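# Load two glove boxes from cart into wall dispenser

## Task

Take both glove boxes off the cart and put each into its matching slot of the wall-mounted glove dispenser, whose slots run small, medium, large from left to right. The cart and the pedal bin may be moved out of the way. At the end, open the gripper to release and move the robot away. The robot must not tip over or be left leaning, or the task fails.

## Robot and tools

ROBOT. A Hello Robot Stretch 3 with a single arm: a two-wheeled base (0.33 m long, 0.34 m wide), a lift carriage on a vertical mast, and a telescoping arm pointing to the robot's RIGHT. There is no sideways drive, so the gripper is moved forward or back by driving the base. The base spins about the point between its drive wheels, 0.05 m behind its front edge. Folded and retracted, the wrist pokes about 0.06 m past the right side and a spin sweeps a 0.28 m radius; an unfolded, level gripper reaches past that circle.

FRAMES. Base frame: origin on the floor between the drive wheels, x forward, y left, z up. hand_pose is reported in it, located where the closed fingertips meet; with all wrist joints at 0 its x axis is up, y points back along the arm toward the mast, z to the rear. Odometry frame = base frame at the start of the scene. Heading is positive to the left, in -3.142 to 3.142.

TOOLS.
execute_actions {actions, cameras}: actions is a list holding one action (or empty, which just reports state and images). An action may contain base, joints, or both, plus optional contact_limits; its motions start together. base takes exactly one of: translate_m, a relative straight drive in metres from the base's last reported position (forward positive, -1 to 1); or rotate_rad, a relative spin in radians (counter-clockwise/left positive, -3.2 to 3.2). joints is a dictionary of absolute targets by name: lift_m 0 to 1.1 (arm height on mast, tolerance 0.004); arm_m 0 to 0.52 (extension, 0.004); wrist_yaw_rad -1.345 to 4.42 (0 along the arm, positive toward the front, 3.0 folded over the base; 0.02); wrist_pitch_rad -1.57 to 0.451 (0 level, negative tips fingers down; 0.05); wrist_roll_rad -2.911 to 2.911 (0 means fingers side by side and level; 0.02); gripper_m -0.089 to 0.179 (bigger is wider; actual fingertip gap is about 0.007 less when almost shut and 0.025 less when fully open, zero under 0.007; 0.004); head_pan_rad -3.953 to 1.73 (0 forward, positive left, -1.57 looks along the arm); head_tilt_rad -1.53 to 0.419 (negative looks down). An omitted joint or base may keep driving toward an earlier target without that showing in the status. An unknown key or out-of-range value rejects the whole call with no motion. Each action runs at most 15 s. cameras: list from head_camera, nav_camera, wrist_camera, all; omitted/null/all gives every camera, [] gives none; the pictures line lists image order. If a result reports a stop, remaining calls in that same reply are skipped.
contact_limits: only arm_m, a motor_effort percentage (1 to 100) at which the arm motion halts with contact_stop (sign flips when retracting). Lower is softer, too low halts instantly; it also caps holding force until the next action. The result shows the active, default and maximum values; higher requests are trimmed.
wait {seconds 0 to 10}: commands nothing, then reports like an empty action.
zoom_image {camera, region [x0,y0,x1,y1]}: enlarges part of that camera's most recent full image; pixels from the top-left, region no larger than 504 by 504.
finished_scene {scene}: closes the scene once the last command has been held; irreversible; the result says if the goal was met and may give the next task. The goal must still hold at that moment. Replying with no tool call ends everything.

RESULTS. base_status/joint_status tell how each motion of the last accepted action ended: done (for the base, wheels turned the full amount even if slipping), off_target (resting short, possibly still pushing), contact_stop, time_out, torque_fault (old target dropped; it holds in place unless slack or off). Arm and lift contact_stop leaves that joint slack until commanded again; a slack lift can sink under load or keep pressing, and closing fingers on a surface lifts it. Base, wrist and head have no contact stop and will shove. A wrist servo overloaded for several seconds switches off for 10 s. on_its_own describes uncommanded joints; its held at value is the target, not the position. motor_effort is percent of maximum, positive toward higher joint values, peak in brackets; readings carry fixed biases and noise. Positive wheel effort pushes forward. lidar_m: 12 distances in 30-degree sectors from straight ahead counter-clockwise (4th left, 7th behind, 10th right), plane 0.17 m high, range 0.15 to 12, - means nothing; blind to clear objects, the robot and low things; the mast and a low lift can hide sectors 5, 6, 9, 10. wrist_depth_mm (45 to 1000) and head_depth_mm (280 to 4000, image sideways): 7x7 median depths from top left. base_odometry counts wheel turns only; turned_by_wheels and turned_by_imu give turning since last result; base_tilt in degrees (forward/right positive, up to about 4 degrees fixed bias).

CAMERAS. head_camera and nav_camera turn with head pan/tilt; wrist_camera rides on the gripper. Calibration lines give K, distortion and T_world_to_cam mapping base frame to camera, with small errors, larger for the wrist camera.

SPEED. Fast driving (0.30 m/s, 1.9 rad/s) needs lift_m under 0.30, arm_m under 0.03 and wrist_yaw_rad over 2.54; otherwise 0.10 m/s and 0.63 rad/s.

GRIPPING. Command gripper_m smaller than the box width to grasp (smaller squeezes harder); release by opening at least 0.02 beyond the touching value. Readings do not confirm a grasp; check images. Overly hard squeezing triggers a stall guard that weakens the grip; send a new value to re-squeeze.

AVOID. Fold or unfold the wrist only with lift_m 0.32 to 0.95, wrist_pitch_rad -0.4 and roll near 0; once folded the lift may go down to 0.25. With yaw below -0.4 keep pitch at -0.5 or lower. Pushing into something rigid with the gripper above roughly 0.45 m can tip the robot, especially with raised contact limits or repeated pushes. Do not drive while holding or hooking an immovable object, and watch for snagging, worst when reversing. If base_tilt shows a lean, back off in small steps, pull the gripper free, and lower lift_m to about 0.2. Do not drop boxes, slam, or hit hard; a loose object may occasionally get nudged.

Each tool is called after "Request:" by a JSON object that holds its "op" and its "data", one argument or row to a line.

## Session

Request:
{"op": "execute_actions", "data": {
  "actions": []
}}

Scene clock: 0.00 s.
base_odometry: x=+0.000 y=+0.000 heading=+0.000 (m, m, rad; odometry frame)
turned_by_wheels: +0.000 (rad since the last result)
turned_by_imu: +0.000 (rad since the last result)
base_tilt: forward=+1.5 right=-1.2 (deg)
lidar_m: 1.87 1.90 1.61 1.50 1.25 1.38 2.42 2.45 2.43 1.67 1.69 2.09
head_depth_mm: 1788 2393 2414 2399 2374 2261 1940 / 1783 2366 2384 2348 2338 2344 2155 / 1775 1880 1870 1863 1830 1846 1829 / 1767 1868 1851 1824 1835 1810 1799 / 1769 1836 1832 1823 1791 1794 1785 / 1751 1823 1811 1785 1787 1789 1771 / 1755 2238 2248 2231 2199 2211 2181
base_status: not commanded
joint_positions: lift_m=+0.575 arm_m=+0.001 wrist_yaw_rad=+2.960 wrist_pitch_rad=-0.406 wrist_roll_rad=+0.004 gripper_m=+0.037 head_pan_rad=-0.008 head_tilt_rad=-0.021
joint_status: not commanded
motor_effort: left_wheel=+1 right_wheel=-1 lift_m=+39 arm_m=+0 wrist_yaw_rad=+0 wrist_pitch_rad=+5 wrist_roll_rad=+0 gripper_m=+0 head_pan_rad=-1 head_tilt_rad=+2 (%)
hand_pose: x=+0.0196 y=+0.0758 z=+0.5902 quat_wxyz=(+0.205, +0.704, +0.079, +0.676) (m; base frame)
wrist_depth_mm: - - - - - - - / - - - - - - - / - - - - - - - / - - - - - - - / - - - - - - - / 835 853 - 883 909 878 910 / 722 723 732 748 743 747 765
pictures: head_camera (sideways: a quarter turn clockwise sets it upright), nav_camera (sideways: a quarter turn counterclockwise sets it upright), wrist_camera
camera_calibration (this result's frames):
head_camera: T_world_to_cam=[[0.0125231, 0.0113316, -0.999857, 1.32417], [0.00556607, 0.99992, 0.011402, -0.013426], [0.999906, -0.00570807, 0.0124591, -0.0682779], [0, 0, 0, 1]] pos_world=[0.0517634, -0.0019697, 1.32498]
nav_camera: T_world_to_cam=[[0.0664684, 0.0438871, 0.996823, -1.25613], [-0.0293811, -0.998513, 0.0459206, -0.00646541], [0.997356, -0.03234, -0.0650801, 0.0399949], [0, 0, 0, 1]] pos_world=[0.0434137, 0.0499655, 1.25504]
wrist_camera: T_world_to_cam=[[0.988931, -0.148014, 0.0103414, -0.0151774], [-0.0676346, -0.51173, -0.85648, 0.584325], [0.132063, 0.8463, -0.516077, 0.397791], [0, 0, 0, 1]] pos_world=[0.00199653, -0.0398805, 0.70591]
Images, in order (width x height): head_camera 896x504, nav_camera 672x504, wrist_camera 644x364.

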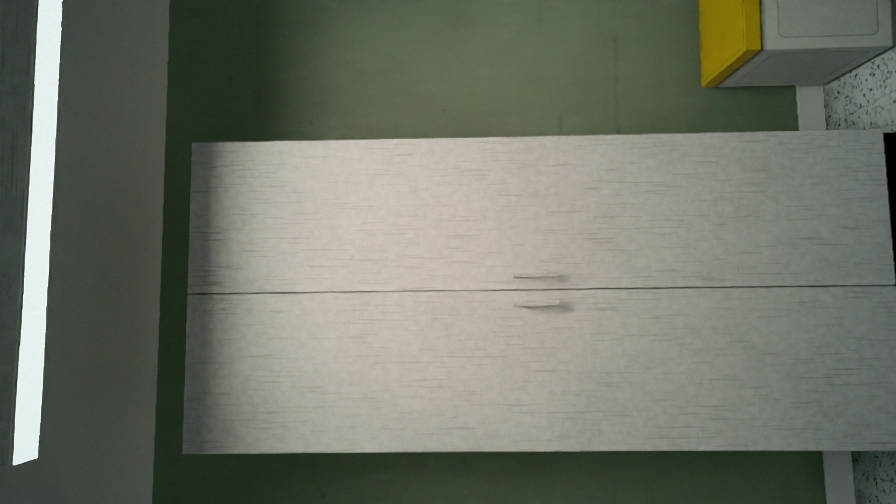

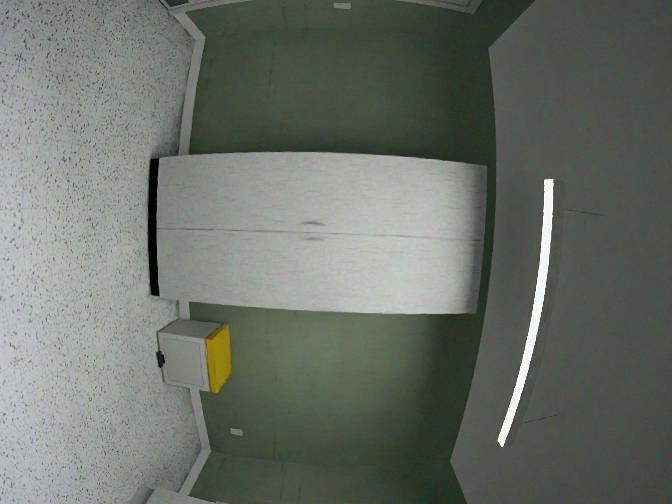

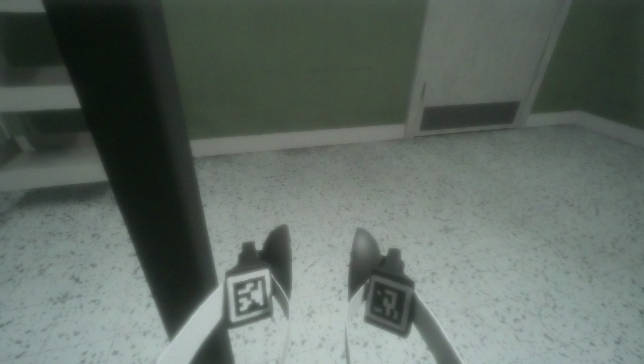

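Request:
{"op": "execute_actions", "data": {
  "actions": [
    {"base": {"rotate_rad": 2.4}, "joints": {"lift_m": 0.27, "head_pan_rad": 0.0, "head_tilt_rad": -0.4}}
  ],
  "cameras": ["head_camera", "nav_camera"]
}}

Scene clock: 13.03 s.
base_odometry: x=+0.000 y=+0.000 heading=+2.400 (m, m, rad; odometry frame)
turned_by_wheels: +2.400 (rad since the last result)
turned_by_imu: +2.371 (rad since the last result)
base_tilt: forward=+1.5 right=-1.3 (deg)
lidar_m: 1.20 2.43 2.42 2.71 1.67 1.67 1.88 1.87 1.87 1.76 1.50 1.16
head_depth_mm: 1341 1409 1497 1516 1468 1608 1416 / 1428 1516 1616 1406 1537 1554 1426 / 1563 1638 1763 1431 1636 1681 1419 / 1691 1808 1917 2082 2206 1735 1440 / 1855 1996 2173 2332 2399 1810 1438 / 2047 2208 2447 2660 2472 1815 1442 / 2284 2421 2570 2701 2455 1822 1438
base_status: done
joint_positions: lift_m=+0.270 arm_m=+0.001 wrist_yaw_rad=+2.960 wrist_pitch_rad=-0.407 wrist_roll_rad=+0.004 gripper_m=+0.037 head_pan_rad=-0.007 head_tilt_rad=-0.396
joint_status: all done
motor_effort: left_wheel=-1(6) right_wheel=+1(8) lift_m=+27(33) arm_m=+1(1) wrist_yaw_rad=+0(1) wrist_pitch_rad=+5(5) wrist_roll_rad=+0(0) gripper_m=+0(1) head_pan_rad=+4(4) head_tilt_rad=-2(30) (%)
hand_pose: x=+0.0196 y=+0.0757 z=+0.2856 quat_wxyz=(+0.206, +0.704, +0.079, +0.675) (m; base frame)
wrist_depth_mm: - - - - - - - / - - - - - - - / - - - - - - - / 749 - 772 788 798 809 831 / 588 600 639 623 623 629 641 / 493 492 - 521 526 514 522 / 433 - - 449 425 437 437
pictures: head_camera (sideways: a quarter turn clockwise sets it upright), nav_camera (sideways: a quarter turn counterclockwise sets it upright)
camera_calibration (this result's frames):
head_camera: T_world_to_cam=[[-0.353931, 0.0138906, -0.935169, 1.24171], [0.008459, 0.999896, 0.0116506, -0.0137617], [0.935233, -0.00378708, -0.354011, 0.409137], [0, 0, 0, 1]] pos_world=[0.0569572, -0.00193844, 1.30621]
nav_camera: T_world_to_cam=[[0.426294, 0.0414897, 0.903633, -1.13653], [-0.00966756, -0.998682, 0.0504145, -0.0124125], [0.904533, -0.0302273, -0.425331, 0.509447], [0, 0, 0, 1]] pos_world=[0.0235652, 0.0501575, 1.24432]
Images, in order (width x height): head_camera 896x504, nav_camera 672x504.

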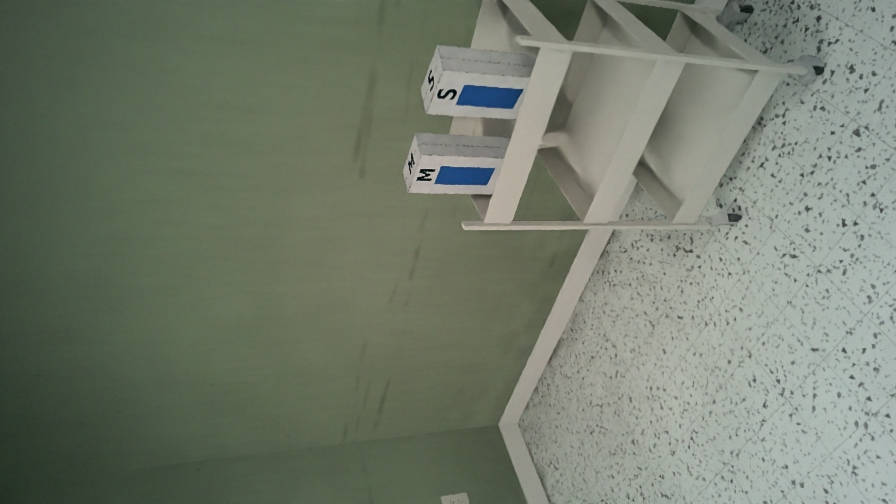

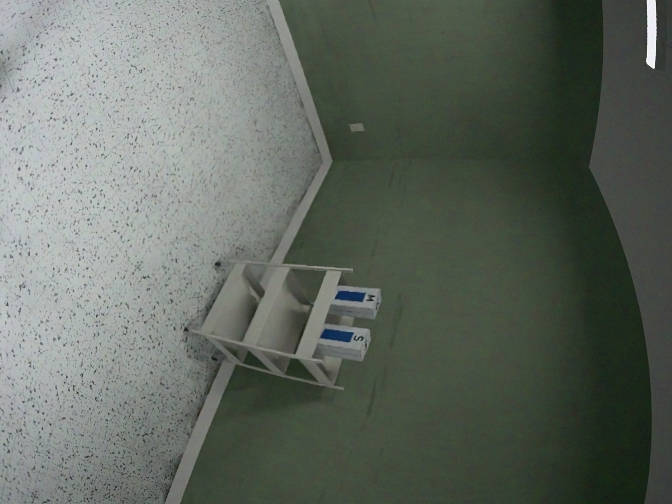

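Request:
{"op": "execute_actions", "data": {
  "actions": [
    {"base": {"translate_m": 0.745}}
  ],
  "cameras": []
}}

Request:
{"op": "execute_actions", "data": {
  "actions": [
    {"base": {"rotate_rad": 0.92}, "joints": {"lift_m": 0.77, "head_pan_rad": -1.57, "head_tilt_rad": -0.6, "gripper_m": 0.172}}
  ],
  "cameras": []
}}

Request:
{"op": "execute_actions", "data": {
  "actions": [
    {"joints": {"wrist_yaw_rad": 0.0, "wrist_pitch_rad": -0.15}}
  ],
  "cameras": ["head_camera", "wrist_camera"]
}}

Scene clock: 45.83 s.
base_odometry: x=-0.549 y=+0.503 heading=+2.400 (m, m, rad; odometry frame)
turned_by_wheels: +0.000 (rad since the last result)
turned_by_imu: +0.003 (rad since the last result)
base_tilt: forward=+1.5 right=-1.2 (deg)
lidar_m: 0.59 1.73 1.93 2.17 2.83 2.22 2.49 2.38 2.06 1.13 0.51 0.52
head_depth_mm: 831 874 923 972 1010 673 693 / 894 942 1000 1057 1095 728 739 / 968 1021 1089 1163 1256 1278 939 / 1053 1121 1198 1303 1403 1516 1426 / 1154 1240 1336 1459 1596 1679 1443 / 1270 1384 1491 1660 1830 1818 1437 / 1424 1566 1713 1908 2136 1825 1442
base_status: done
joint_positions: lift_m=+0.270 arm_m=+0.001 wrist_yaw_rad=+2.960 wrist_pitch_rad=-0.407 wrist_roll_rad=+0.004 gripper_m=+0.037 head_pan_rad=-0.007 head_tilt_rad=-0.396
joint_status: not commanded
motor_effort: left_wheel=-1(5) right_wheel=+2(8) lift_m=+27(27) arm_m=+0(0) wrist_yaw_rad=-1(1) wrist_pitch_rad=+6(5) wrist_roll_rad=+0(0) gripper_m=+0(1) head_pan_rad=+3(4) head_tilt_rad=-1(2) (%)
hand_pose: x=+0.0196 y=+0.0757 z=+0.2856 quat_wxyz=(+0.206, +0.704, +0.079, +0.675) (m; base frame)
wrist_depth_mm: - - - - - - - / - - - - - - - / - - - - - - - / 751 - 778 791 801 834 831 / 591 593 637 621 630 625 640 / 492 495 - 523 520 509 522 / 427 - - 441 425 433 440
pictures: none
No camera images: the call's "cameras" was empty. Leave "cameras" out to get every camera's image.

Scene clock: 51.20 s.
base_odometry: x=-0.549 y=+0.503 heading=-2.963 (m, m, rad; odometry frame)
turned_by_wheels: +0.920 (rad since the last result)
turned_by_imu: +0.908 (rad since the last result)
base_tilt: forward=+1.4 right=-1.2 (deg)
lidar_m: 1.92 2.04 2.87 2.22 2.37 2.40 2.37 1.25 0.96 0.51 0.55 1.46
head_depth_mm: 751 824 908 1021 1162 1340 1242 / 760 831 923 1033 1180 1356 1241 / 764 837 930 1027 899 797 1045 / 771 846 939 1021 688 953 1052 / 776 854 949 1033 824 954 990 / 784 857 959 1044 751 962 1077 / 793 865 972 1046 767 956 1176
base_status: done
joint_positions: lift_m=+0.770 arm_m=+0.001 wrist_yaw_rad=+2.960 wrist_pitch_rad=-0.407 wrist_roll_rad=+0.004 gripper_m=+0.172 head_pan_rad=-1.563 head_tilt_rad=-0.593
joint_status: all done
motor_effort: left_wheel=-1(6) right_wheel=+1(8) lift_m=+49(51) arm_m=+2(0) wrist_yaw_rad=+0(0) wrist_pitch_rad=+5(5) wrist_roll_rad=+0(0) gripper_m=+1(94) head_pan_rad=-4(47) head_tilt_rad=-3(25) (%)
hand_pose: x=+0.0196 y=+0.0757 z=+0.7848 quat_wxyz=(+0.206, +0.704, +0.079, +0.675) (m; base frame)
wrist_depth_mm: - - - - - - - / - - - - - - - / - - - - - - - / - - - - - - - / - - - - - - - / - - - - - - - / 900 905 949 944 948 944 970
pictures: none
No camera images: the call's "cameras" was empty. Leave "cameras" out to get every camera's image.

Scene clock: 53.70 s.
base_odometry: x=-0.549 y=+0.503 heading=-2.963 (m, m, rad; odometry frame)
turned_by_wheels: +0.000 (rad since the last result)
turned_by_imu: +0.000 (rad since the last result)
base_tilt: forward=+1.5 right=-1.2 (deg)
lidar_m: 1.92 2.05 2.87 2.23 2.37 2.41 2.38 1.24 0.96 0.52 0.55 1.46
head_depth_mm: 750 823 907 1018 1156 1335 1245 / 757 828 919 1026 1171 1343 1247 / 763 838 932 1028 898 797 - / 771 846 935 1019 689 955 984 / 775 858 948 1030 825 955 993 / 782 862 962 1041 746 959 1078 / 792 872 973 1035 754 963 1167
base_status: not commanded
joint_positions: lift_m=+0.770 arm_m=+0.001 wrist_yaw_rad=+0.002 wrist_pitch_rad=-0.173 wrist_roll_rad=+0.004 gripper_m=+0.172 head_pan_rad=-1.563 head_tilt_rad=-0.593
joint_status: all done
motor_effort: left_wheel=-1(1) right_wheel=+2(1) lift_m=+50(49) arm_m=+1(0) wrist_yaw_rad=-3(2) wrist_pitch_rad=+9(8) wrist_roll_rad=+0(0) gripper_m=+0(1) head_pan_rad=-4(4) head_tilt_rad=-3(3) (%)
hand_pose: x=-0.0209 y=-0.3947 z=+0.8404 quat_wxyz=(+0.703, +0.062, -0.706, -0.061) (m; base frame)
wrist_depth_mm: 661 654 646 619 606 591 592 / 707 696 671 662 642 632 608 / 547 350 345 350 675 648 634 / 792 366 359 337 701 691 675 / 435 398 380 365 741 719 701 / 350 340 335 345 772 764 740 / 952 636 609 338 824 817 782
pictures: head_camera (sideways: a quarter turn clockwise sets it upright), wrist_camera
camera_calibration (this result's frames):
head_camera: T_world_to_cam=[[0.00725551, 0.530688, -0.847536, 1.12519], [0.99993, 0.00409578, 0.0111247, -0.019122], [0.00937507, -0.847557, -0.530621, 0.644597], [0, 0, 0, 1]] pos_world=[0.00491374, -0.0507135, 1.29589]
wrist_camera: T_world_to_cam=[[-0.999317, -0.0324154, 0.0177393, -0.0495101], [-0.0267705, 0.304184, -0.952237, 0.958528], [0.0254711, -0.952062, -0.304844, 0.0409227], [0, 0, 0, 1]] pos_world=[-0.0248584, -0.254212, 0.926099]
Images, in order (width x height): head_camera 896x504, wrist_camera 644x364.

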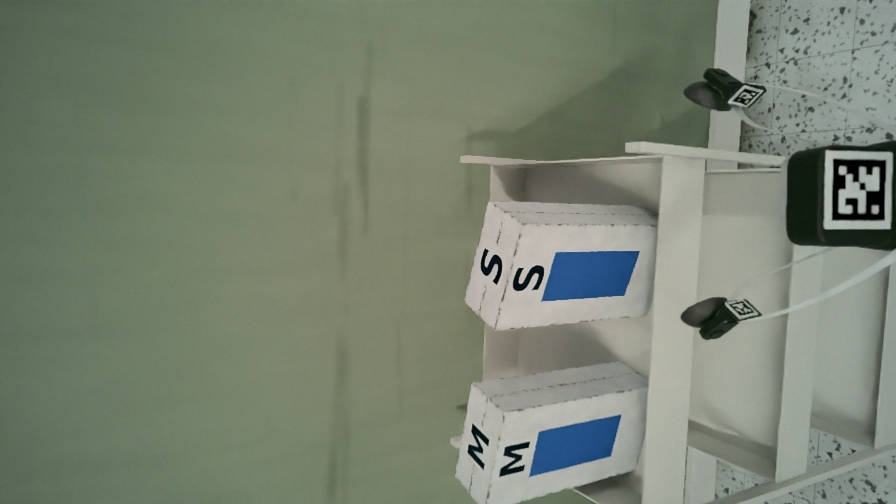

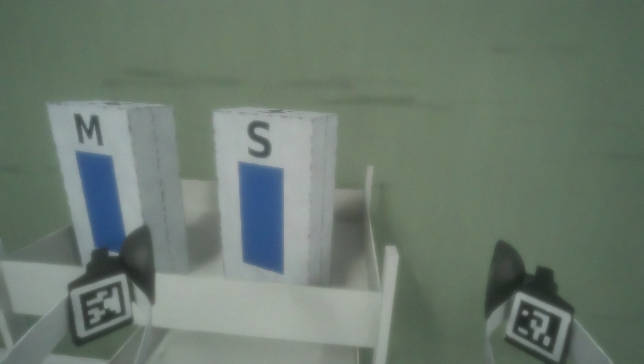

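Request:
{"op": "execute_actions", "data": {
  "actions": [
    {"base": {"rotate_rad": -0.405}, "joints": {"wrist_pitch_rad": 0.0}}
  ],
  "cameras": []
}}

Request:
{"op": "execute_actions", "data": {
  "actions": [
    {"base": {"translate_m": 0.28}}
  ],
  "cameras": ["head_camera", "wrist_camera"]
}}

Scene clock: 102.40 s.
base_odometry: x=-0.549 y=+0.503 heading=+2.915 (m, m, rad; odometry frame)
turned_by_wheels: -0.405 (rad since the last result)
turned_by_imu: -0.400 (rad since the last result)
base_tilt: forward=+1.5 right=-1.3 (deg)
lidar_m: 1.70 1.93 2.15 2.82 2.23 2.48 2.37 2.10 1.14 0.52 0.52 0.58
head_depth_mm: 897 991 1111 1265 1468 1482 1245 / 864 950 1068 1215 1394 1438 1246 / 836 918 1023 1152 1320 1448 - / 807 881 992 1102 1256 1415 1249 / 784 855 944 1057 1199 1314 1094 / 763 830 912 1009 908 773 914 / 738 804 883 975 638 689 889
base_status: done
joint_positions: lift_m=+0.770 arm_m=+0.001 wrist_yaw_rad=+0.001 wrist_pitch_rad=-0.024 wrist_roll_rad=+0.004 gripper_m=+0.172 head_pan_rad=-1.563 head_tilt_rad=-0.593
joint_status: all done
motor_effort: left_wheel=+1(4) right_wheel=-2(7) lift_m=+49(50) arm_m=+0(0) wrist_yaw_rad=-1(2) wrist_pitch_rad=+9(9) wrist_roll_rad=+0(0) gripper_m=+0(0) head_pan_rad=-5(4) head_tilt_rad=-4(3) (%)
hand_pose: x=-0.0212 y=-0.4020 z=+0.8781 quat_wxyz=(+0.706, +0.009, -0.708, -0.008) (m; base frame)
wrist_depth_mm: 551 597 641 713 787 857 981 / 560 606 655 740 802 894 - / 577 621 680 740 833 922 - / 291 634 685 756 856 966 - / 278 646 706 786 871 - - / 285 542 719 813 881 - - / - 399 765 833 943 - -
pictures: none
No camera images: the call's "cameras" was empty. Leave "cameras" out to get every camera's image.

Scene clock: 106.70 s.
base_odometry: x=-0.822 y=+0.566 heading=+2.915 (m, m, rad; odometry frame)
turned_by_wheels: +0.000 (rad since the last result)
turned_by_imu: +0.001 (rad since the last result)
base_tilt: forward=+1.5 right=-1.2 (deg)
lidar_m: 1.54 1.66 1.85 2.92 2.44 2.59 2.65 1.90 0.52 0.43 0.43 0.95
head_depth_mm: 805 891 1000 1137 1332 1454 1237 / 773 854 964 1083 1228 768 1197 / 753 826 919 1041 635 691 - / 727 795 884 992 634 690 874 / 705 771 852 951 918 666 847 / 685 746 820 914 586 632 827 / 666 721 792 877 581 646 633
base_status: done
joint_positions: lift_m=+0.770 arm_m=+0.001 wrist_yaw_rad=+0.001 wrist_pitch_rad=-0.024 wrist_roll_rad=+0.004 gripper_m=+0.172 head_pan_rad=-1.563 head_tilt_rad=-0.593
joint_status: not commanded
motor_effort: left_wheel=+2(6) right_wheel=-2(2) lift_m=+50(49) arm_m=+1(1) wrist_yaw_rad=+0(1) wrist_pitch_rad=+9(9) wrist_roll_rad=+0(0) gripper_m=-1(1) head_pan_rad=-5(5) head_tilt_rad=-4(3) (%)
hand_pose: x=-0.0212 y=-0.4020 z=+0.8781 quat_wxyz=(+0.706, +0.009, -0.708, -0.008) (m; base frame)
wrist_depth_mm: 480 522 563 621 692 759 849 / 492 535 579 628 701 800 880 / 505 545 591 655 734 813 909 / 245 535 593 296 745 840 976 / 222 246 595 276 778 886 - / 226 507 503 284 792 855 - / - 250 386 291 398 917 -
pictures: head_camera (sideways: a quarter turn clockwise sets it upright), wrist_camera
camera_calibration (this result's frames):
head_camera: T_world_to_cam=[[0.00729682, 0.530688, -0.847536, 1.12519], [0.99993, 0.00401795, 0.0111247, -0.019122], [0.0093091, -0.847558, -0.530621, 0.644597], [0, 0, 0, 1]] pos_world=[0.00490979, -0.0507134, 1.29589]
wrist_camera: T_world_to_cam=[[-0.999356, -0.0283411, 0.0220306, -0.0528127], [-0.0262714, 0.159226, -0.986893, 0.968796], [0.0244618, -0.986835, -0.159868, -0.095885], [0, 0, 0, 1]] pos_world=[-0.0249815, -0.250377, 0.941932]
Images, in order (width x height): head_camera 896x504, wrist_camera 644x364.

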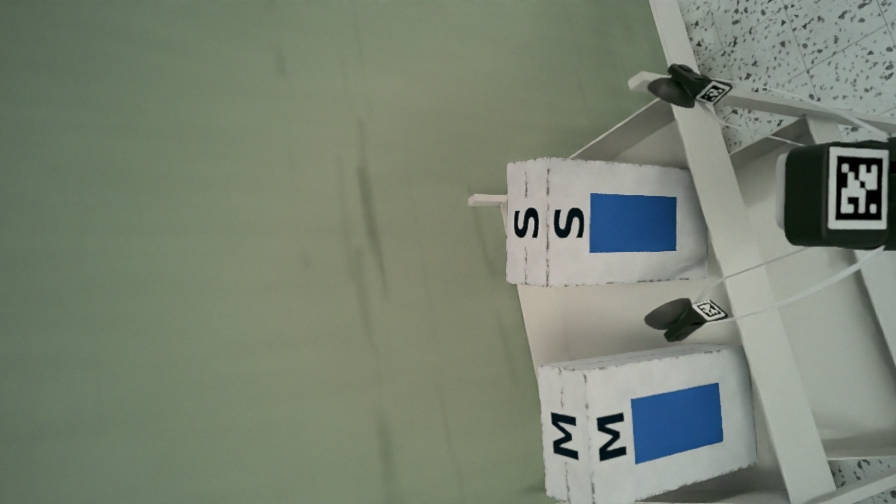

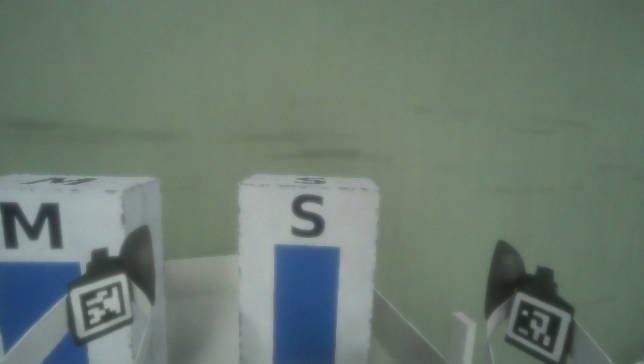

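Request:
{"op": "execute_actions", "data": {
  "actions": [
    {"base": {"translate_m": 0.008}, "joints": {"arm_m": 0.11}}
  ],
  "cameras": ["wrist_camera"]
}}

Scene clock: 117.07 s.
base_odometry: x=-0.830 y=+0.568 heading=+2.915 (m, m, rad; odometry frame)
turned_by_wheels: +0.000 (rad since the last result)
turned_by_imu: +0.000 (rad since the last result)
base_tilt: forward=+1.5 right=-1.2 (deg)
lidar_m: 1.54 1.65 1.85 2.91 2.44 2.59 2.65 1.91 0.52 0.43 0.43 0.95
head_depth_mm: 803 888 993 1143 1329 1483 - / 776 856 958 1089 1205 720 - / 751 823 917 1022 630 - - / 724 796 880 989 635 691 867 / 700 768 850 950 895 710 846 / 681 745 817 908 584 637 827 / 663 719 790 875 580 646 649
base_status: done
joint_positions: lift_m=+0.770 arm_m=+0.110 wrist_yaw_rad=+0.001 wrist_pitch_rad=-0.023 wrist_roll_rad=+0.004 gripper_m=+0.172 head_pan_rad=-1.563 head_tilt_rad=-0.593
joint_status: all done
motor_effort: left_wheel=+2(6) right_wheel=-2(4) lift_m=+49(49) arm_m=+4(4) wrist_yaw_rad=-2(1) wrist_pitch_rad=+8(9) wrist_roll_rad=+0(0) gripper_m=+1(1) head_pan_rad=-4(4) head_tilt_rad=-4(4) (%)
hand_pose: x=-0.0212 y=-0.5103 z=+0.8783 quat_wxyz=(+0.706, +0.009, -0.708, -0.008) (m; base frame)
wrist_depth_mm: 403 433 471 515 570 642 713 / 413 450 482 528 587 660 734 / 421 455 493 542 604 679 770 / 427 463 504 546 620 701 805 / 170 474 167 166 166 733 830 / 165 493 171 169 170 723 873 / - 397 176 174 176 754 941
pictures: wrist_camera
camera_calibration (this result's frames):
wrist_camera: T_world_to_cam=[[-0.99936, -0.0281773, 0.0220466, -0.0558548], [-0.0262466, 0.158644, -0.986987, 0.985977], [0.0243131, -0.986934, -0.159282, -0.203315], [0, 0, 0, 1]] pos_world=[-0.0249972, -0.358651, 0.941994]
Images, in order (width x height): wrist_camera 644x364.

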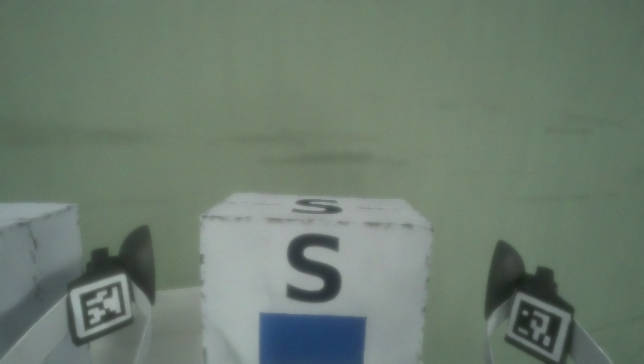

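Request:
{"op": "execute_actions", "data": {
  "actions": [
    {"joints": {"arm_m": 0.152}}
  ],
  "cameras": []
}}

Request:
{"op": "execute_actions", "data": {
  "actions": [
    {"joints": {"gripper_m": 0.085}}
  ],
  "cameras": ["wrist_camera"]
}}

Request:
{"op": "execute_actions", "data": {
  "actions": [
    {"joints": {"lift_m": 0.92, "wrist_pitch_rad": 0.06, "head_pan_rad": -0.3, "head_tilt_rad": -0.25}}
  ],
  "cameras": ["wrist_camera", "head_camera", "nav_camera"]
}}

Scene clock: 127.67 s.
base_odometry: x=-0.830 y=+0.568 heading=+2.915 (m, m, rad; odometry frame)
turned_by_wheels: +0.000 (rad since the last result)
turned_by_imu: +0.000 (rad since the last result)
base_tilt: forward=+1.5 right=-1.2 (deg)
lidar_m: 1.54 1.65 1.85 2.92 2.44 2.59 2.65 1.91 0.51 0.43 0.43 0.95
head_depth_mm: 803 888 997 1141 1332 1497 - / 775 855 952 1084 1231 - 1163 / 746 825 920 1026 618 - 1045 / 724 795 881 994 634 691 866 / 702 771 851 950 880 711 846 / 683 741 821 912 586 636 830 / 663 719 789 877 579 645 651
base_status: not commanded
joint_positions: lift_m=+0.770 arm_m=+0.152 wrist_yaw_rad=+0.001 wrist_pitch_rad=-0.023 wrist_roll_rad=+0.004 gripper_m=+0.172 head_pan_rad=-1.563 head_tilt_rad=-0.593
joint_status: all done
motor_effort: left_wheel=+1(2) right_wheel=-2(2) lift_m=+49(49) arm_m=+4(4) wrist_yaw_rad=-2(1) wrist_pitch_rad=+9(8) wrist_roll_rad=+0(0) gripper_m=+0(1) head_pan_rad=-3(4) head_tilt_rad=-3(4) (%)
hand_pose: x=-0.0212 y=-0.5523 z=+0.8783 quat_wxyz=(+0.706, +0.009, -0.708, -0.008) (m; base frame)
wrist_depth_mm: 376 405 435 475 527 586 656 / 381 412 449 489 541 602 692 / 392 422 459 502 557 631 709 / 402 432 470 517 576 656 754 / 407 431 137 141 147 661 789 / 412 126 125 125 124 667 830 / 354 362 129 128 127 697 882
pictures: none
No camera images: the call's "cameras" was empty. Leave "cameras" out to get every camera's image.

Scene clock: 129.03 s.
base_odometry: x=-0.830 y=+0.568 heading=+2.915 (m, m, rad; odometry frame)
turned_by_wheels: +0.000 (rad since the last result)
turned_by_imu: +0.000 (rad since the last result)
base_tilt: forward=+1.5 right=-1.3 (deg)
lidar_m: 1.54 1.65 1.85 2.91 2.44 2.59 2.65 1.91 0.52 0.43 0.43 0.95
head_depth_mm: 803 888 995 1136 1324 1505 - / 772 854 958 1078 1217 - 1165 / 747 823 916 1027 619 - 1038 / 723 797 879 992 629 683 867 / 703 768 850 947 900 711 846 / 681 743 815 913 586 635 831 / 663 722 789 874 580 647 649
base_status: not commanded
joint_positions: lift_m=+0.770 arm_m=+0.152 wrist_yaw_rad=+0.004 wrist_pitch_rad=-0.023 wrist_roll_rad=+0.004 gripper_m=+0.086 head_pan_rad=-1.563 head_tilt_rad=-0.593
joint_status: all done
motor_effort: left_wheel=+2(2) right_wheel=-4(4) lift_m=+49(49) arm_m=+4(4) wrist_yaw_rad=-4(3) wrist_pitch_rad=+8(8) wrist_roll_rad=+0(0) gripper_m=-20(99) head_pan_rad=-4(4) head_tilt_rad=-3(4) (%)
hand_pose: x=-0.0204 y=-0.5523 z=+0.8784 quat_wxyz=(+0.706, +0.010, -0.708, -0.007) (m; base frame)
wrist_depth_mm: 376 403 435 473 519 584 662 / 385 410 444 485 541 603 686 / 391 422 457 502 560 621 701 / 398 430 471 511 574 645 741 / 409 438 136 141 147 673 775 / 417 433 127 126 125 714 802 / 345 371 130 129 129 719 858
pictures: wrist_camera
camera_calibration (this result's frames):
wrist_camera: T_world_to_cam=[[-0.999264, -0.0313951, 0.0220523, -0.0579961], [-0.0267524, 0.158181, -0.987048, 0.992547], [0.0275002, -0.986911, -0.158904, -0.245034], [0, 0, 0, 1]] pos_world=[-0.0246619, -0.400649, 0.942034]
Images, in order (width x height): wrist_camera 644x364.

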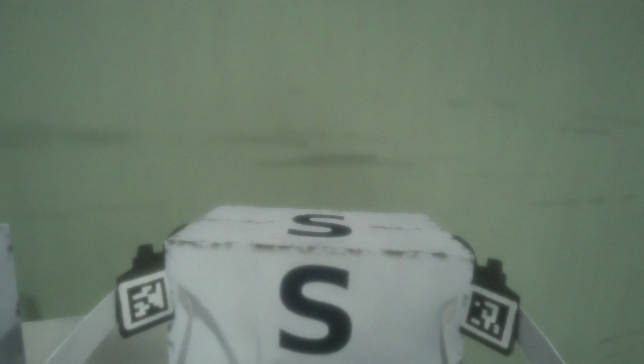

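Scene clock: 131.23 s.
base_odometry: x=-0.830 y=+0.568 heading=+2.915 (m, m, rad; odometry frame)
turned_by_wheels: +0.000 (rad since the last result)
turned_by_imu: +0.000 (rad since the last result)
base_tilt: forward=+1.5 right=-1.2 (deg)
lidar_m: 1.54 1.65 1.85 2.92 2.44 2.59 2.65 1.91 0.52 0.43 0.43 0.95
head_depth_mm: 883 907 937 965 998 1040 1079 / 982 1011 1043 1089 1121 1171 1220 / 1103 1137 1190 1240 1298 1352 1422 / 1253 1308 1379 1442 1514 1591 1575 / 1458 1548 1618 1733 1820 1894 1636 / 1577 1620 1681 1751 1827 1879 1627 / 1487 1526 1575 1628 1691 1743 1644
base_status: not commanded
joint_positions: lift_m=+0.919 arm_m=+0.152 wrist_yaw_rad=+0.001 wrist_pitch_rad=-0.022 wrist_roll_rad=+0.004 gripper_m=+0.086 head_pan_rad=-0.307 head_tilt_rad=-0.261
joint_status: wrist_pitch_rad off_target (ended at -0.022, target +0.060); the others done
motor_effort: left_wheel=+2(2) right_wheel=-2(4) lift_m=+56(56) arm_m=+4(4) wrist_yaw_rad=-1(4) wrist_pitch_rad=+30(29) wrist_roll_rad=+0(0) gripper_m=-20(20) head_pan_rad=+4(50) head_tilt_rad=+7(33) (%)
hand_pose: x=-0.0212 y=-0.5524 z=+1.0284 quat_wxyz=(+0.706, +0.008, -0.708, -0.008) (m; base frame)
wrist_depth_mm: 374 400 435 480 528 590 672 / 382 414 448 491 540 602 686 / 387 419 458 498 556 624 701 / 399 432 473 518 576 650 745 / 405 439 140 146 154 677 781 / 416 435 127 127 126 713 814 / 424 462 130 129 128 738 861
pictures: head_camera (sideways: a quarter turn clockwise sets it upright), nav_camera (sideways: a quarter turn counterclockwise sets it upright), wrist_camera
camera_calibration (this result's frames):
head_camera: T_world_to_cam=[[-0.211063, 0.0789543, -0.974279, 1.29192], [0.30231, 0.953137, 0.01175, -0.0156857], [0.929549, -0.292054, -0.225041, 0.241316], [0, 0, 0, 1]] pos_world=[0.0531035, -0.0165748, 1.31318]
nav_camera: T_world_to_cam=[[0.299987, -0.0485389, 0.952707, -1.19981], [-0.31105, -0.949099, 0.0495878, -0.00950656], [0.901807, -0.311215, -0.299816, 0.346121], [0, 0, 0, 1]] pos_world=[0.0448383, 0.0404575, 1.24732]
wrist_camera: T_world_to_cam=[[-0.999362, -0.0280534, 0.0220833, -0.0603437], [-0.0262305, 0.15731, -0.987201, 1.14033], [0.0242204, -0.987151, -0.157945, -0.222407], [0, 0, 0, 1]] pos_world=[-0.025007, -0.400627, 1.09194]
Images, in order (width x height): head_camera 896x504, nav_camera 672x504, wrist_camera 644x364.

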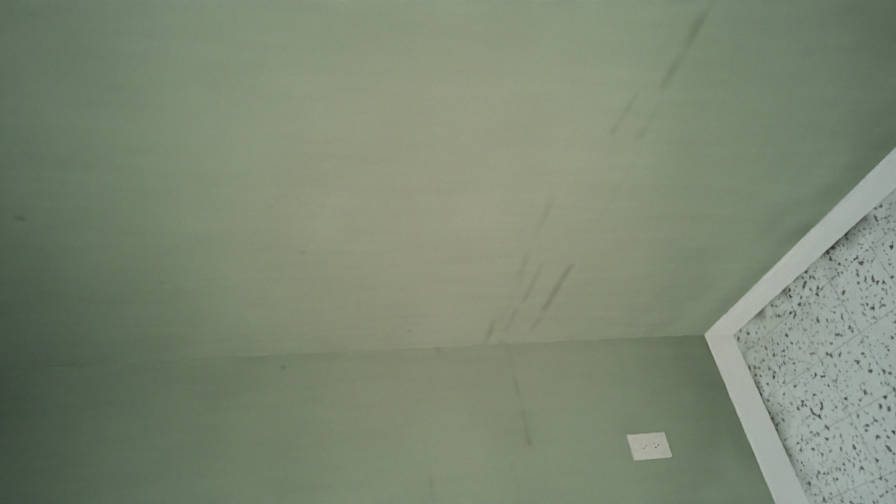

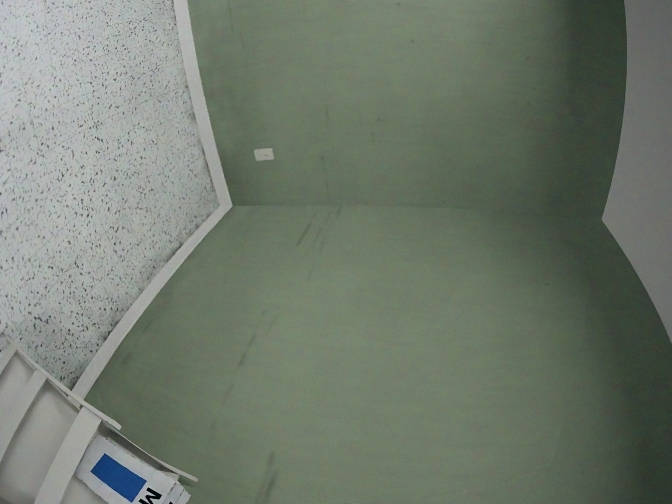

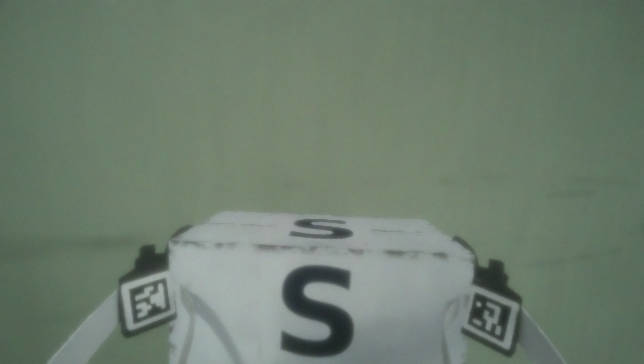

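Request:
{"op": "execute_actions", "data": {
  "actions": [
    {"joints": {"lift_m": 1.06, "arm_m": 0.0, "head_pan_rad": 0.8, "head_tilt_rad": -0.25}}
  ],
  "cameras": ["head_camera", "nav_camera"]
}}

Scene clock: 138.67 s.
base_odometry: x=-0.830 y=+0.568 heading=+2.915 (m, m, rad; odometry frame)
turned_by_wheels: +0.000 (rad since the last result)
turned_by_imu: +0.000 (rad since the last result)
base_tilt: forward=+1.5 right=-1.2 (deg)
lidar_m: 1.54 1.65 1.85 2.92 2.44 2.59 2.65 1.91 0.52 0.43 0.43 0.95
head_depth_mm: 1398 1455 1503 1564 1631 1702 1619 / 1473 1535 1600 1652 1726 1811 1629 / 1545 1616 1674 1753 1832 1885 1635 / 1627 1699 1770 1853 1931 2006 1631 / 1713 1793 1884 1965 2064 2110 1632 / 1807 1895 1991 2104 2229 2169 1630 / 1927 2004 2142 2251 2416 2158 1634
base_status: not commanded
joint_positions: lift_m=+1.059 arm_m=+0.002 wrist_yaw_rad=+0.001 wrist_pitch_rad=-0.022 wrist_roll_rad=+0.004 gripper_m=+0.086 head_pan_rad=+0.793 head_tilt_rad=-0.261
joint_status: all done
joint sent to its limit — the command would take arm_m past its lower limit, so that joint was sent only as far as its limit.
motor_effort: left_wheel=+2(2) right_wheel=-3(2) lift_m=+55(58) arm_m=-3(5) wrist_yaw_rad=-2(1) wrist_pitch_rad=+30(29) wrist_roll_rad=+0(0) gripper_m=-19(19) head_pan_rad=+4(46) head_tilt_rad=+7(6) (%)
hand_pose: x=-0.0213 y=-0.4023 z=+1.1684 quat_wxyz=(+0.706, +0.008, -0.708, -0.008) (m; base frame)
wrist_depth_mm: 480 518 566 620 682 762 862 / 489 527 581 636 695 782 878 / 505 542 585 648 716 815 929 / 514 554 613 662 750 841 955 / 527 563 140 146 153 864 - / 540 563 128 127 126 929 - / 545 589 130 129 128 959 -
pictures: head_camera (sideways: a quarter turn clockwise sets it upright), nav_camera (sideways: a quarter turn counterclockwise sets it upright)
camera_calibration (this result's frames):
head_camera: T_world_to_cam=[[-0.165989, -0.152202, -0.974311, 1.29169], [-0.712381, 0.701695, 0.01175, -0.00949602], [0.681881, 0.696031, -0.224899, 0.242643], [0, 0, 0, 1]] pos_world=[0.0421879, 0.0343737, 1.31319]
nav_camera: T_world_to_cam=[[0.179212, 0.245252, 0.952751, -1.19913], [0.704812, -0.707659, 0.0495864, -0.0157016], [0.686384, 0.662624, -0.299678, 0.347255], [0, 0, 0, 1]] pos_world=[-0.0123837, 0.0528792, 1.24732]
Images, in order (width x height): head_camera 896x504, nav_camera 672x504.

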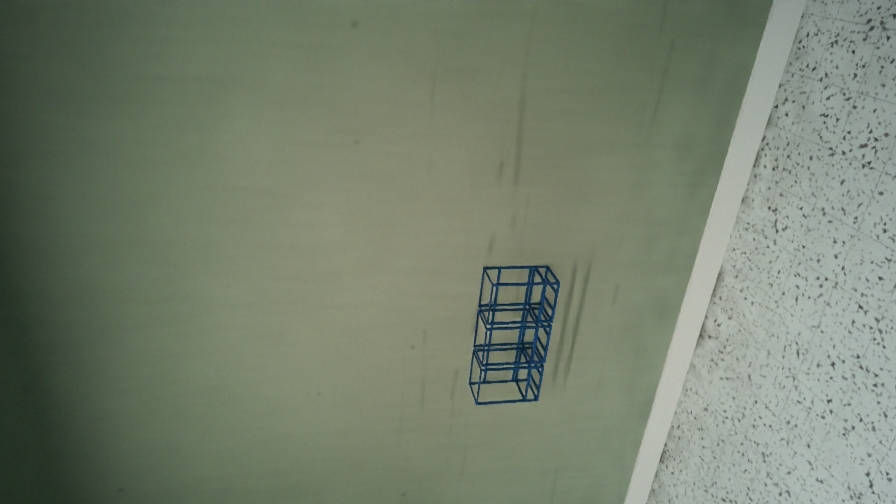

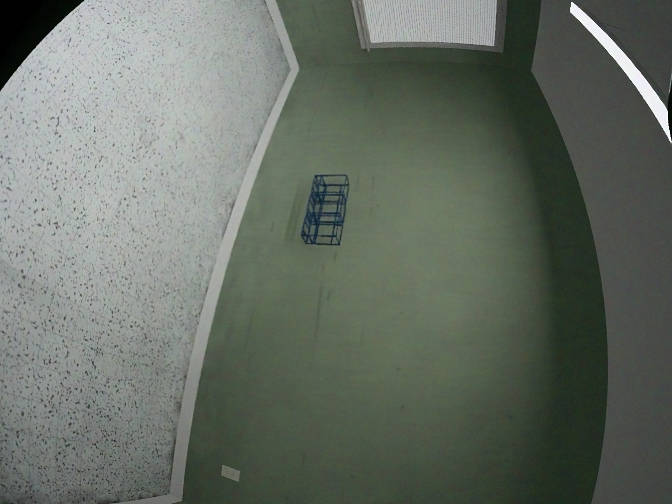

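Request:
{"op": "execute_actions", "data": {
  "actions": [
    {"base": {"rotate_rad": 1.24}, "joints": {"head_pan_rad": -0.5, "head_tilt_rad": -0.4}}
  ],
  "cameras": []
}}

Request:
{"op": "execute_actions", "data": {
  "actions": [
    {"base": {"translate_m": 1.0}, "joints": {"lift_m": 0.95, "wrist_pitch_rad": 0.13}}
  ],
  "cameras": ["head_camera"]
}}

Request:
{"op": "execute_actions", "data": {
  "actions": [
    {"base": {"translate_m": 0.64}, "joints": {"head_pan_rad": -0.92, "head_tilt_rad": -0.7}}
  ],
  "cameras": ["head_camera", "wrist_camera"]
}}

Scene clock: 172.57 s.
base_odometry: x=-0.830 y=+0.568 heading=-2.128 (m, m, rad; odometry frame)
turned_by_wheels: +1.240 (rad since the last result)
turned_by_imu: +1.227 (rad since the last result)
base_tilt: forward=+1.5 right=-1.2 (deg)
lidar_m: 2.08 2.33 2.34 2.85 2.78 1.39 0.47 0.43 0.43 1.08 1.65 1.67
head_depth_mm: 1360 1431 1525 1620 1726 1795 1415 / 1410 1495 1594 1696 1818 1800 1424 / 1467 1568 1661 1778 1925 1803 1434 / 1551 1633 1766 1877 2064 1798 1419 / 1615 1718 1859 1975 2155 1792 1443 / 1684 1844 1952 2134 2255 1821 1430 / 1794 1922 2083 2281 2328 1800 1443
base_status: done
joint_positions: lift_m=+1.059 arm_m=+0.002 wrist_yaw_rad=+0.000 wrist_pitch_rad=-0.022 wrist_roll_rad=+0.004 gripper_m=+0.086 head_pan_rad=-0.493 head_tilt_rad=-0.395
joint_status: all done
motor_effort: left_wheel=-1(4) right_wheel=+1(4) lift_m=+55(55) arm_m=-2(3) wrist_yaw_rad=+0(1) wrist_pitch_rad=+29(29) wrist_roll_rad=+0(0) gripper_m=-19(19) head_pan_rad=-5(50) head_tilt_rad=-3(20) (%)
hand_pose: x=-0.0214 y=-0.4023 z=+1.1684 quat_wxyz=(+0.706, +0.008, -0.708, -0.008) (m; base frame)
wrist_depth_mm: - - - - 774 615 501 / - - - - 775 616 506 / - - - - 798 631 513 / - - - - 800 626 522 / - - 140 146 153 635 519 / - - 127 127 126 600 521 / - - 130 129 128 641 528
pictures: none
No camera images: the call's "cameras" was empty. Leave "cameras" out to get every camera's image.

Scene clock: 183.67 s.
base_odometry: x=-1.359 y=-0.280 heading=-2.128 (m, m, rad; odometry frame)
turned_by_wheels: +0.000 (rad since the last result)
turned_by_imu: +0.002 (rad since the last result)
base_tilt: forward=+1.4 right=-1.2 (deg)
lidar_m: 1.32 2.11 1.75 1.93 3.22 2.69 1.32 1.31 1.66 1.14 1.05 1.06
head_depth_mm: 845 888 947 1010 1073 1153 1250 / 878 929 989 1054 1124 1219 1319 / 912 973 1037 1117 1193 1297 1379 / 957 1020 1097 1173 1256 1385 1430 / 1005 1070 1156 1246 1354 1489 1431 / 1053 1130 1218 1320 1440 1605 1433 / 1114 1191 1286 1413 1549 1700 1438
base_status: done
joint_positions: lift_m=+0.950 arm_m=+0.002 wrist_yaw_rad=+0.000 wrist_pitch_rad=+0.047 wrist_roll_rad=+0.004 gripper_m=+0.086 head_pan_rad=-0.493 head_tilt_rad=-0.395
joint_status: wrist_pitch_rad off_target (ended at +0.047, target +0.130); the others done
motor_effort: left_wheel=-1(2) right_wheel=+1(6) lift_m=+33(49) arm_m=-3(3) wrist_yaw_rad=+0(1) wrist_pitch_rad=+30(31) wrist_roll_rad=+0(0) gripper_m=-19(19) head_pan_rad=-4(4) head_tilt_rad=-3(3) (%)
hand_pose: x=-0.0214 y=-0.4037 z=+1.0769 quat_wxyz=(+0.706, -0.016, -0.708, +0.016) (m; base frame)
wrist_depth_mm: 635 721 857 - - - - / 638 735 862 - - - - / 655 751 882 - - - - / 657 756 889 - - - - / 655 751 140 147 155 - - / 677 716 128 127 126 - - / 675 771 130 128 128 - -
pictures: head_camera (sideways: a quarter turn clockwise sets it upright)
camera_calibration (this result's frames):
head_camera: T_world_to_cam=[[-0.30608, 0.177385, -0.935334, 1.24163], [0.474495, 0.880181, 0.0116513, -0.0166054], [0.82533, -0.440245, -0.353574, 0.409238], [0, 0, 0, 1]] pos_world=[0.0501619, -0.0254668, 1.30623]
Images, in order (width x height): head_camera 896x504.

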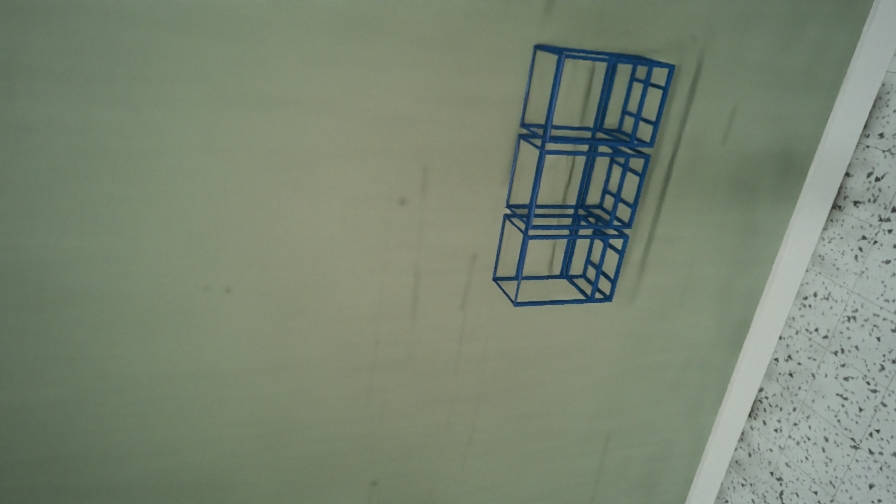

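Scene clock: 191.17 s.
base_odometry: x=-1.698 y=-0.824 heading=-2.128 (m, m, rad; odometry frame)
turned_by_wheels: +0.000 (rad since the last result)
turned_by_imu: +0.001 (rad since the last result)
base_tilt: forward=+1.5 right=-1.2 (deg)
lidar_m: 0.83 1.61 1.62 1.59 2.71 3.45 1.93 2.15 1.08 0.71 0.66 0.67
head_depth_mm: 522 583 660 761 868 1090 1179 / 525 585 661 761 898 1092 1184 / 523 583 662 761 873 1100 1180 / 524 585 663 762 896 1096 1183 / 525 584 661 763 901 1099 1190 / 524 586 664 763 905 1098 1190 / 525 587 665 765 905 1107 1194
base_status: done
joint_positions: lift_m=+0.950 arm_m=+0.002 wrist_yaw_rad=+0.000 wrist_pitch_rad=+0.047 wrist_roll_rad=+0.004 gripper_m=+0.086 head_pan_rad=-0.913 head_tilt_rad=-0.691
joint_status: all done
motor_effort: left_wheel=-1(2) right_wheel=+1(6) lift_m=+33(33) arm_m=-3(3) wrist_yaw_rad=+0(0) wrist_pitch_rad=+30(30) wrist_roll_rad=+0(0) gripper_m=-20(19) head_pan_rad=-4(34) head_tilt_rad=-5(30) (%)
hand_pose: x=-0.0214 y=-0.4037 z=+1.0769 quat_wxyz=(+0.706, -0.016, -0.708, +0.016) (m; base frame)
wrist_depth_mm: 353 403 467 576 723 - - / 352 409 484 584 751 - - / 362 414 485 598 772 - - / 366 419 502 614 791 - - / 367 413 140 146 154 - - / 373 402 128 127 126 - - / 372 426 129 128 128 - -
pictures: head_camera (sideways: a quarter turn clockwise sets it upright), wrist_camera
camera_calibration (this result's frames):
head_camera: T_world_to_cam=[[-0.364587, 0.490482, -0.79152, 1.05443], [0.794173, 0.607597, 0.010701, -0.0173139], [0.486174, -0.624702, -0.61105, 0.746325], [0, 0, 0, 1]] pos_world=[0.0353368, -0.0404261, 1.29083]
wrist_camera: T_world_to_cam=[[-0.999378, -0.0259051, 0.0239127, -0.058488], [-0.026125, 0.0887341, -0.995713, 1.14625], [0.0236722, -0.995718, -0.0893557, -0.145323], [0, 0, 0, 1]] pos_world=[-0.0250656, -0.247927, 1.12975]
Images, in order (width x height): head_camera 896x504, wrist_camera 644x364.

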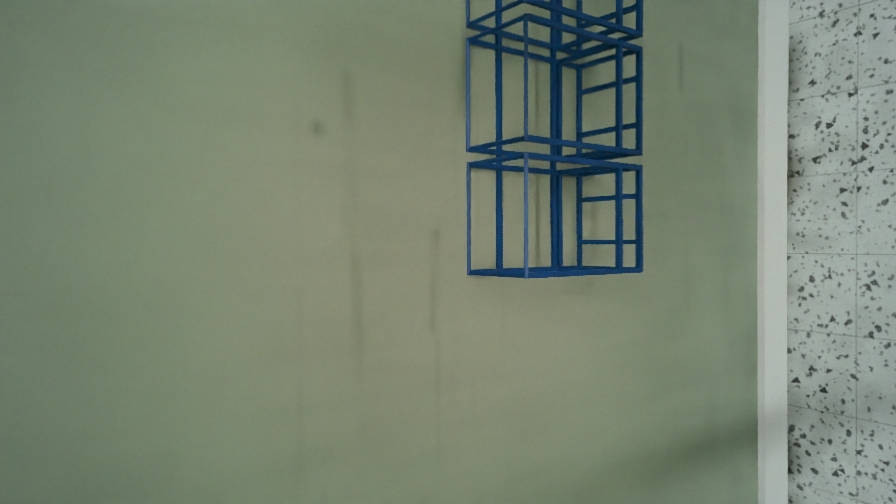

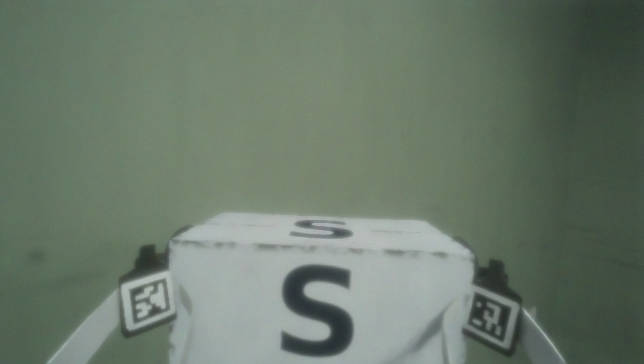

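Request:
{"op": "execute_actions", "data": {
  "actions": [
    {"base": {"rotate_rad": 0.658}, "joints": {"head_pan_rad": -1.57, "head_tilt_rad": -0.6, "wrist_yaw_rad": 0.02}}
  ],
  "cameras": []
}}

Request:
{"op": "execute_actions", "data": {
  "actions": [
    {"base": {"translate_m": -0.012}, "joints": {"arm_m": 0.19}}
  ],
  "cameras": ["head_camera", "wrist_camera"]
}}

Scene clock: 214.57 s.
base_odometry: x=-1.698 y=-0.824 heading=-1.471 (m, m, rad; odometry frame)
turned_by_wheels: +0.658 (rad since the last result)
turned_by_imu: +0.651 (rad since the last result)
base_tilt: forward=+1.5 right=-1.2 (deg)
lidar_m: 1.60 1.67 1.59 3.61 3.00 1.94 2.15 0.93 0.68 0.66 0.68 0.94
head_depth_mm: 521 573 636 720 794 - - / 522 575 640 394 823 - - / 524 575 639 388 - - - / 525 576 643 391 428 995 1157 / 524 578 643 703 832 973 1154 / 526 577 644 728 835 977 1158 / 528 580 647 731 839 979 1154
base_status: done
joint_positions: lift_m=+0.950 arm_m=+0.002 wrist_yaw_rad=+0.020 wrist_pitch_rad=+0.047 wrist_roll_rad=+0.004 gripper_m=+0.086 head_pan_rad=-1.563 head_tilt_rad=-0.606
joint_status: all done
motor_effort: left_wheel=-1(4) right_wheel=+2(8) lift_m=+33(33) arm_m=-2(3) wrist_yaw_rad=-1(6) wrist_pitch_rad=+30(30) wrist_roll_rad=+0(0) gripper_m=-20(19) head_pan_rad=-4(39) head_tilt_rad=+4(15) (%)
hand_pose: x=-0.0162 y=-0.4037 z=+1.0769 quat_wxyz=(+0.706, -0.009, -0.708, +0.024) (m; base frame)
wrist_depth_mm: 407 406 404 401 400 397 394 / 412 410 409 404 404 399 399 / 422 415 416 414 409 405 407 / 426 424 417 418 416 412 410 / 433 430 140 146 155 419 416 / 440 438 127 127 126 422 420 / 449 443 129 128 128 427 430
pictures: none
No camera images: the call's "cameras" was empty. Leave "cameras" out to get every camera's image.

Scene clock: 217.20 s.
base_odometry: x=-1.699 y=-0.812 heading=-1.471 (m, m, rad; odometry frame)
turned_by_wheels: +0.000 (rad since the last result)
turned_by_imu: +0.000 (rad since the last result)
base_tilt: forward=+1.5 right=-1.2 (deg)
lidar_m: 1.62 1.68 1.60 3.62 3.00 1.92 2.14 0.93 0.68 0.66 0.68 0.94
head_depth_mm: 522 574 627 - 822 934 1153 / 522 573 619 - 854 943 1148 / 523 574 621 - 854 946 1151 / 522 576 613 607 826 971 1153 / 525 577 636 725 831 974 1160 / 526 578 644 727 832 976 1153 / 527 581 646 727 835 981 1156
base_status: done
joint_positions: lift_m=+0.950 arm_m=+0.190 wrist_yaw_rad=+0.020 wrist_pitch_rad=+0.047 wrist_roll_rad=+0.004 gripper_m=+0.086 head_pan_rad=-1.563 head_tilt_rad=-0.606
joint_status: all done
motor_effort: left_wheel=-1(5) right_wheel=+2(4) lift_m=+33(33) arm_m=+4(3) wrist_yaw_rad=+0(0) wrist_pitch_rad=+29(30) wrist_roll_rad=+0(0) gripper_m=-19(20) head_pan_rad=-4(4) head_tilt_rad=+4(4) (%)
hand_pose: x=-0.0163 y=-0.5918 z=+1.0769 quat_wxyz=(+0.706, -0.009, -0.708, +0.023) (m; base frame)
wrist_depth_mm: 226 224 222 221 219 218 217 / 229 227 225 223 222 222 220 / 231 230 230 227 226 225 222 / 235 233 233 230 229 228 226 / 240 237 140 147 155 232 231 / 242 240 127 126 126 232 232 / 246 245 129 129 128 238 236
pictures: head_camera (sideways: a quarter turn clockwise sets it upright), wrist_camera
camera_calibration (this result's frames):
head_camera: T_world_to_cam=[[0.00726416, 0.541627, -0.840588, 1.11613], [0.999932, 0.00377682, 0.0110747, -0.0190568], [0.00917312, -0.840611, -0.541562, 0.658833], [0, 0, 0, 1]] pos_world=[0.00490423, -0.0506311, 1.29521]
wrist_camera: T_world_to_cam=[[-0.998678, -0.0454957, 0.0239105, -0.0699005], [-0.0278577, 0.0882047, -0.995713, 1.16273], [0.0431916, -0.995063, -0.0893555, -0.331979], [0, 0, 0, 1]] pos_world=[-0.0230784, -0.436078, 1.12975]
Images, in order (width x height): head_camera 896x504, wrist_camera 644x364.

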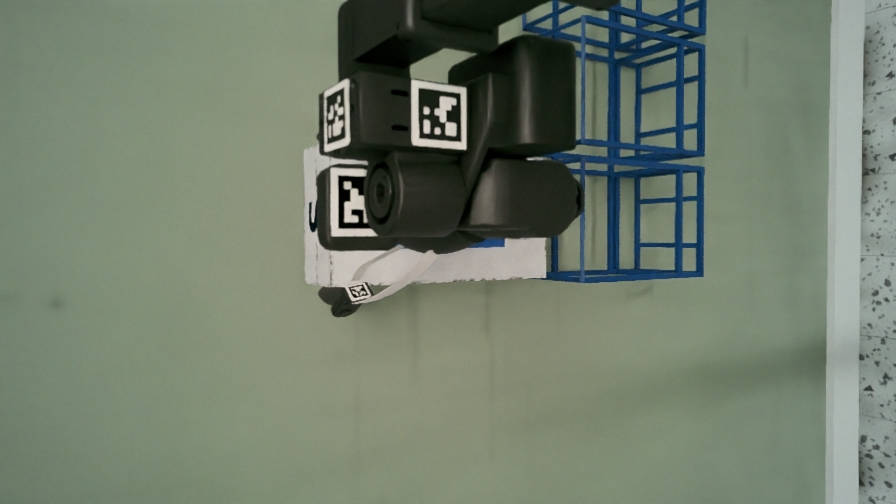

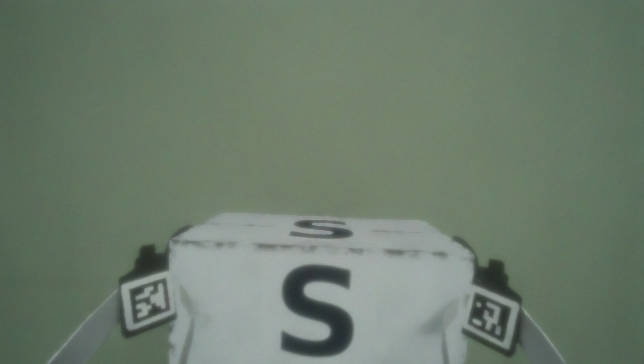

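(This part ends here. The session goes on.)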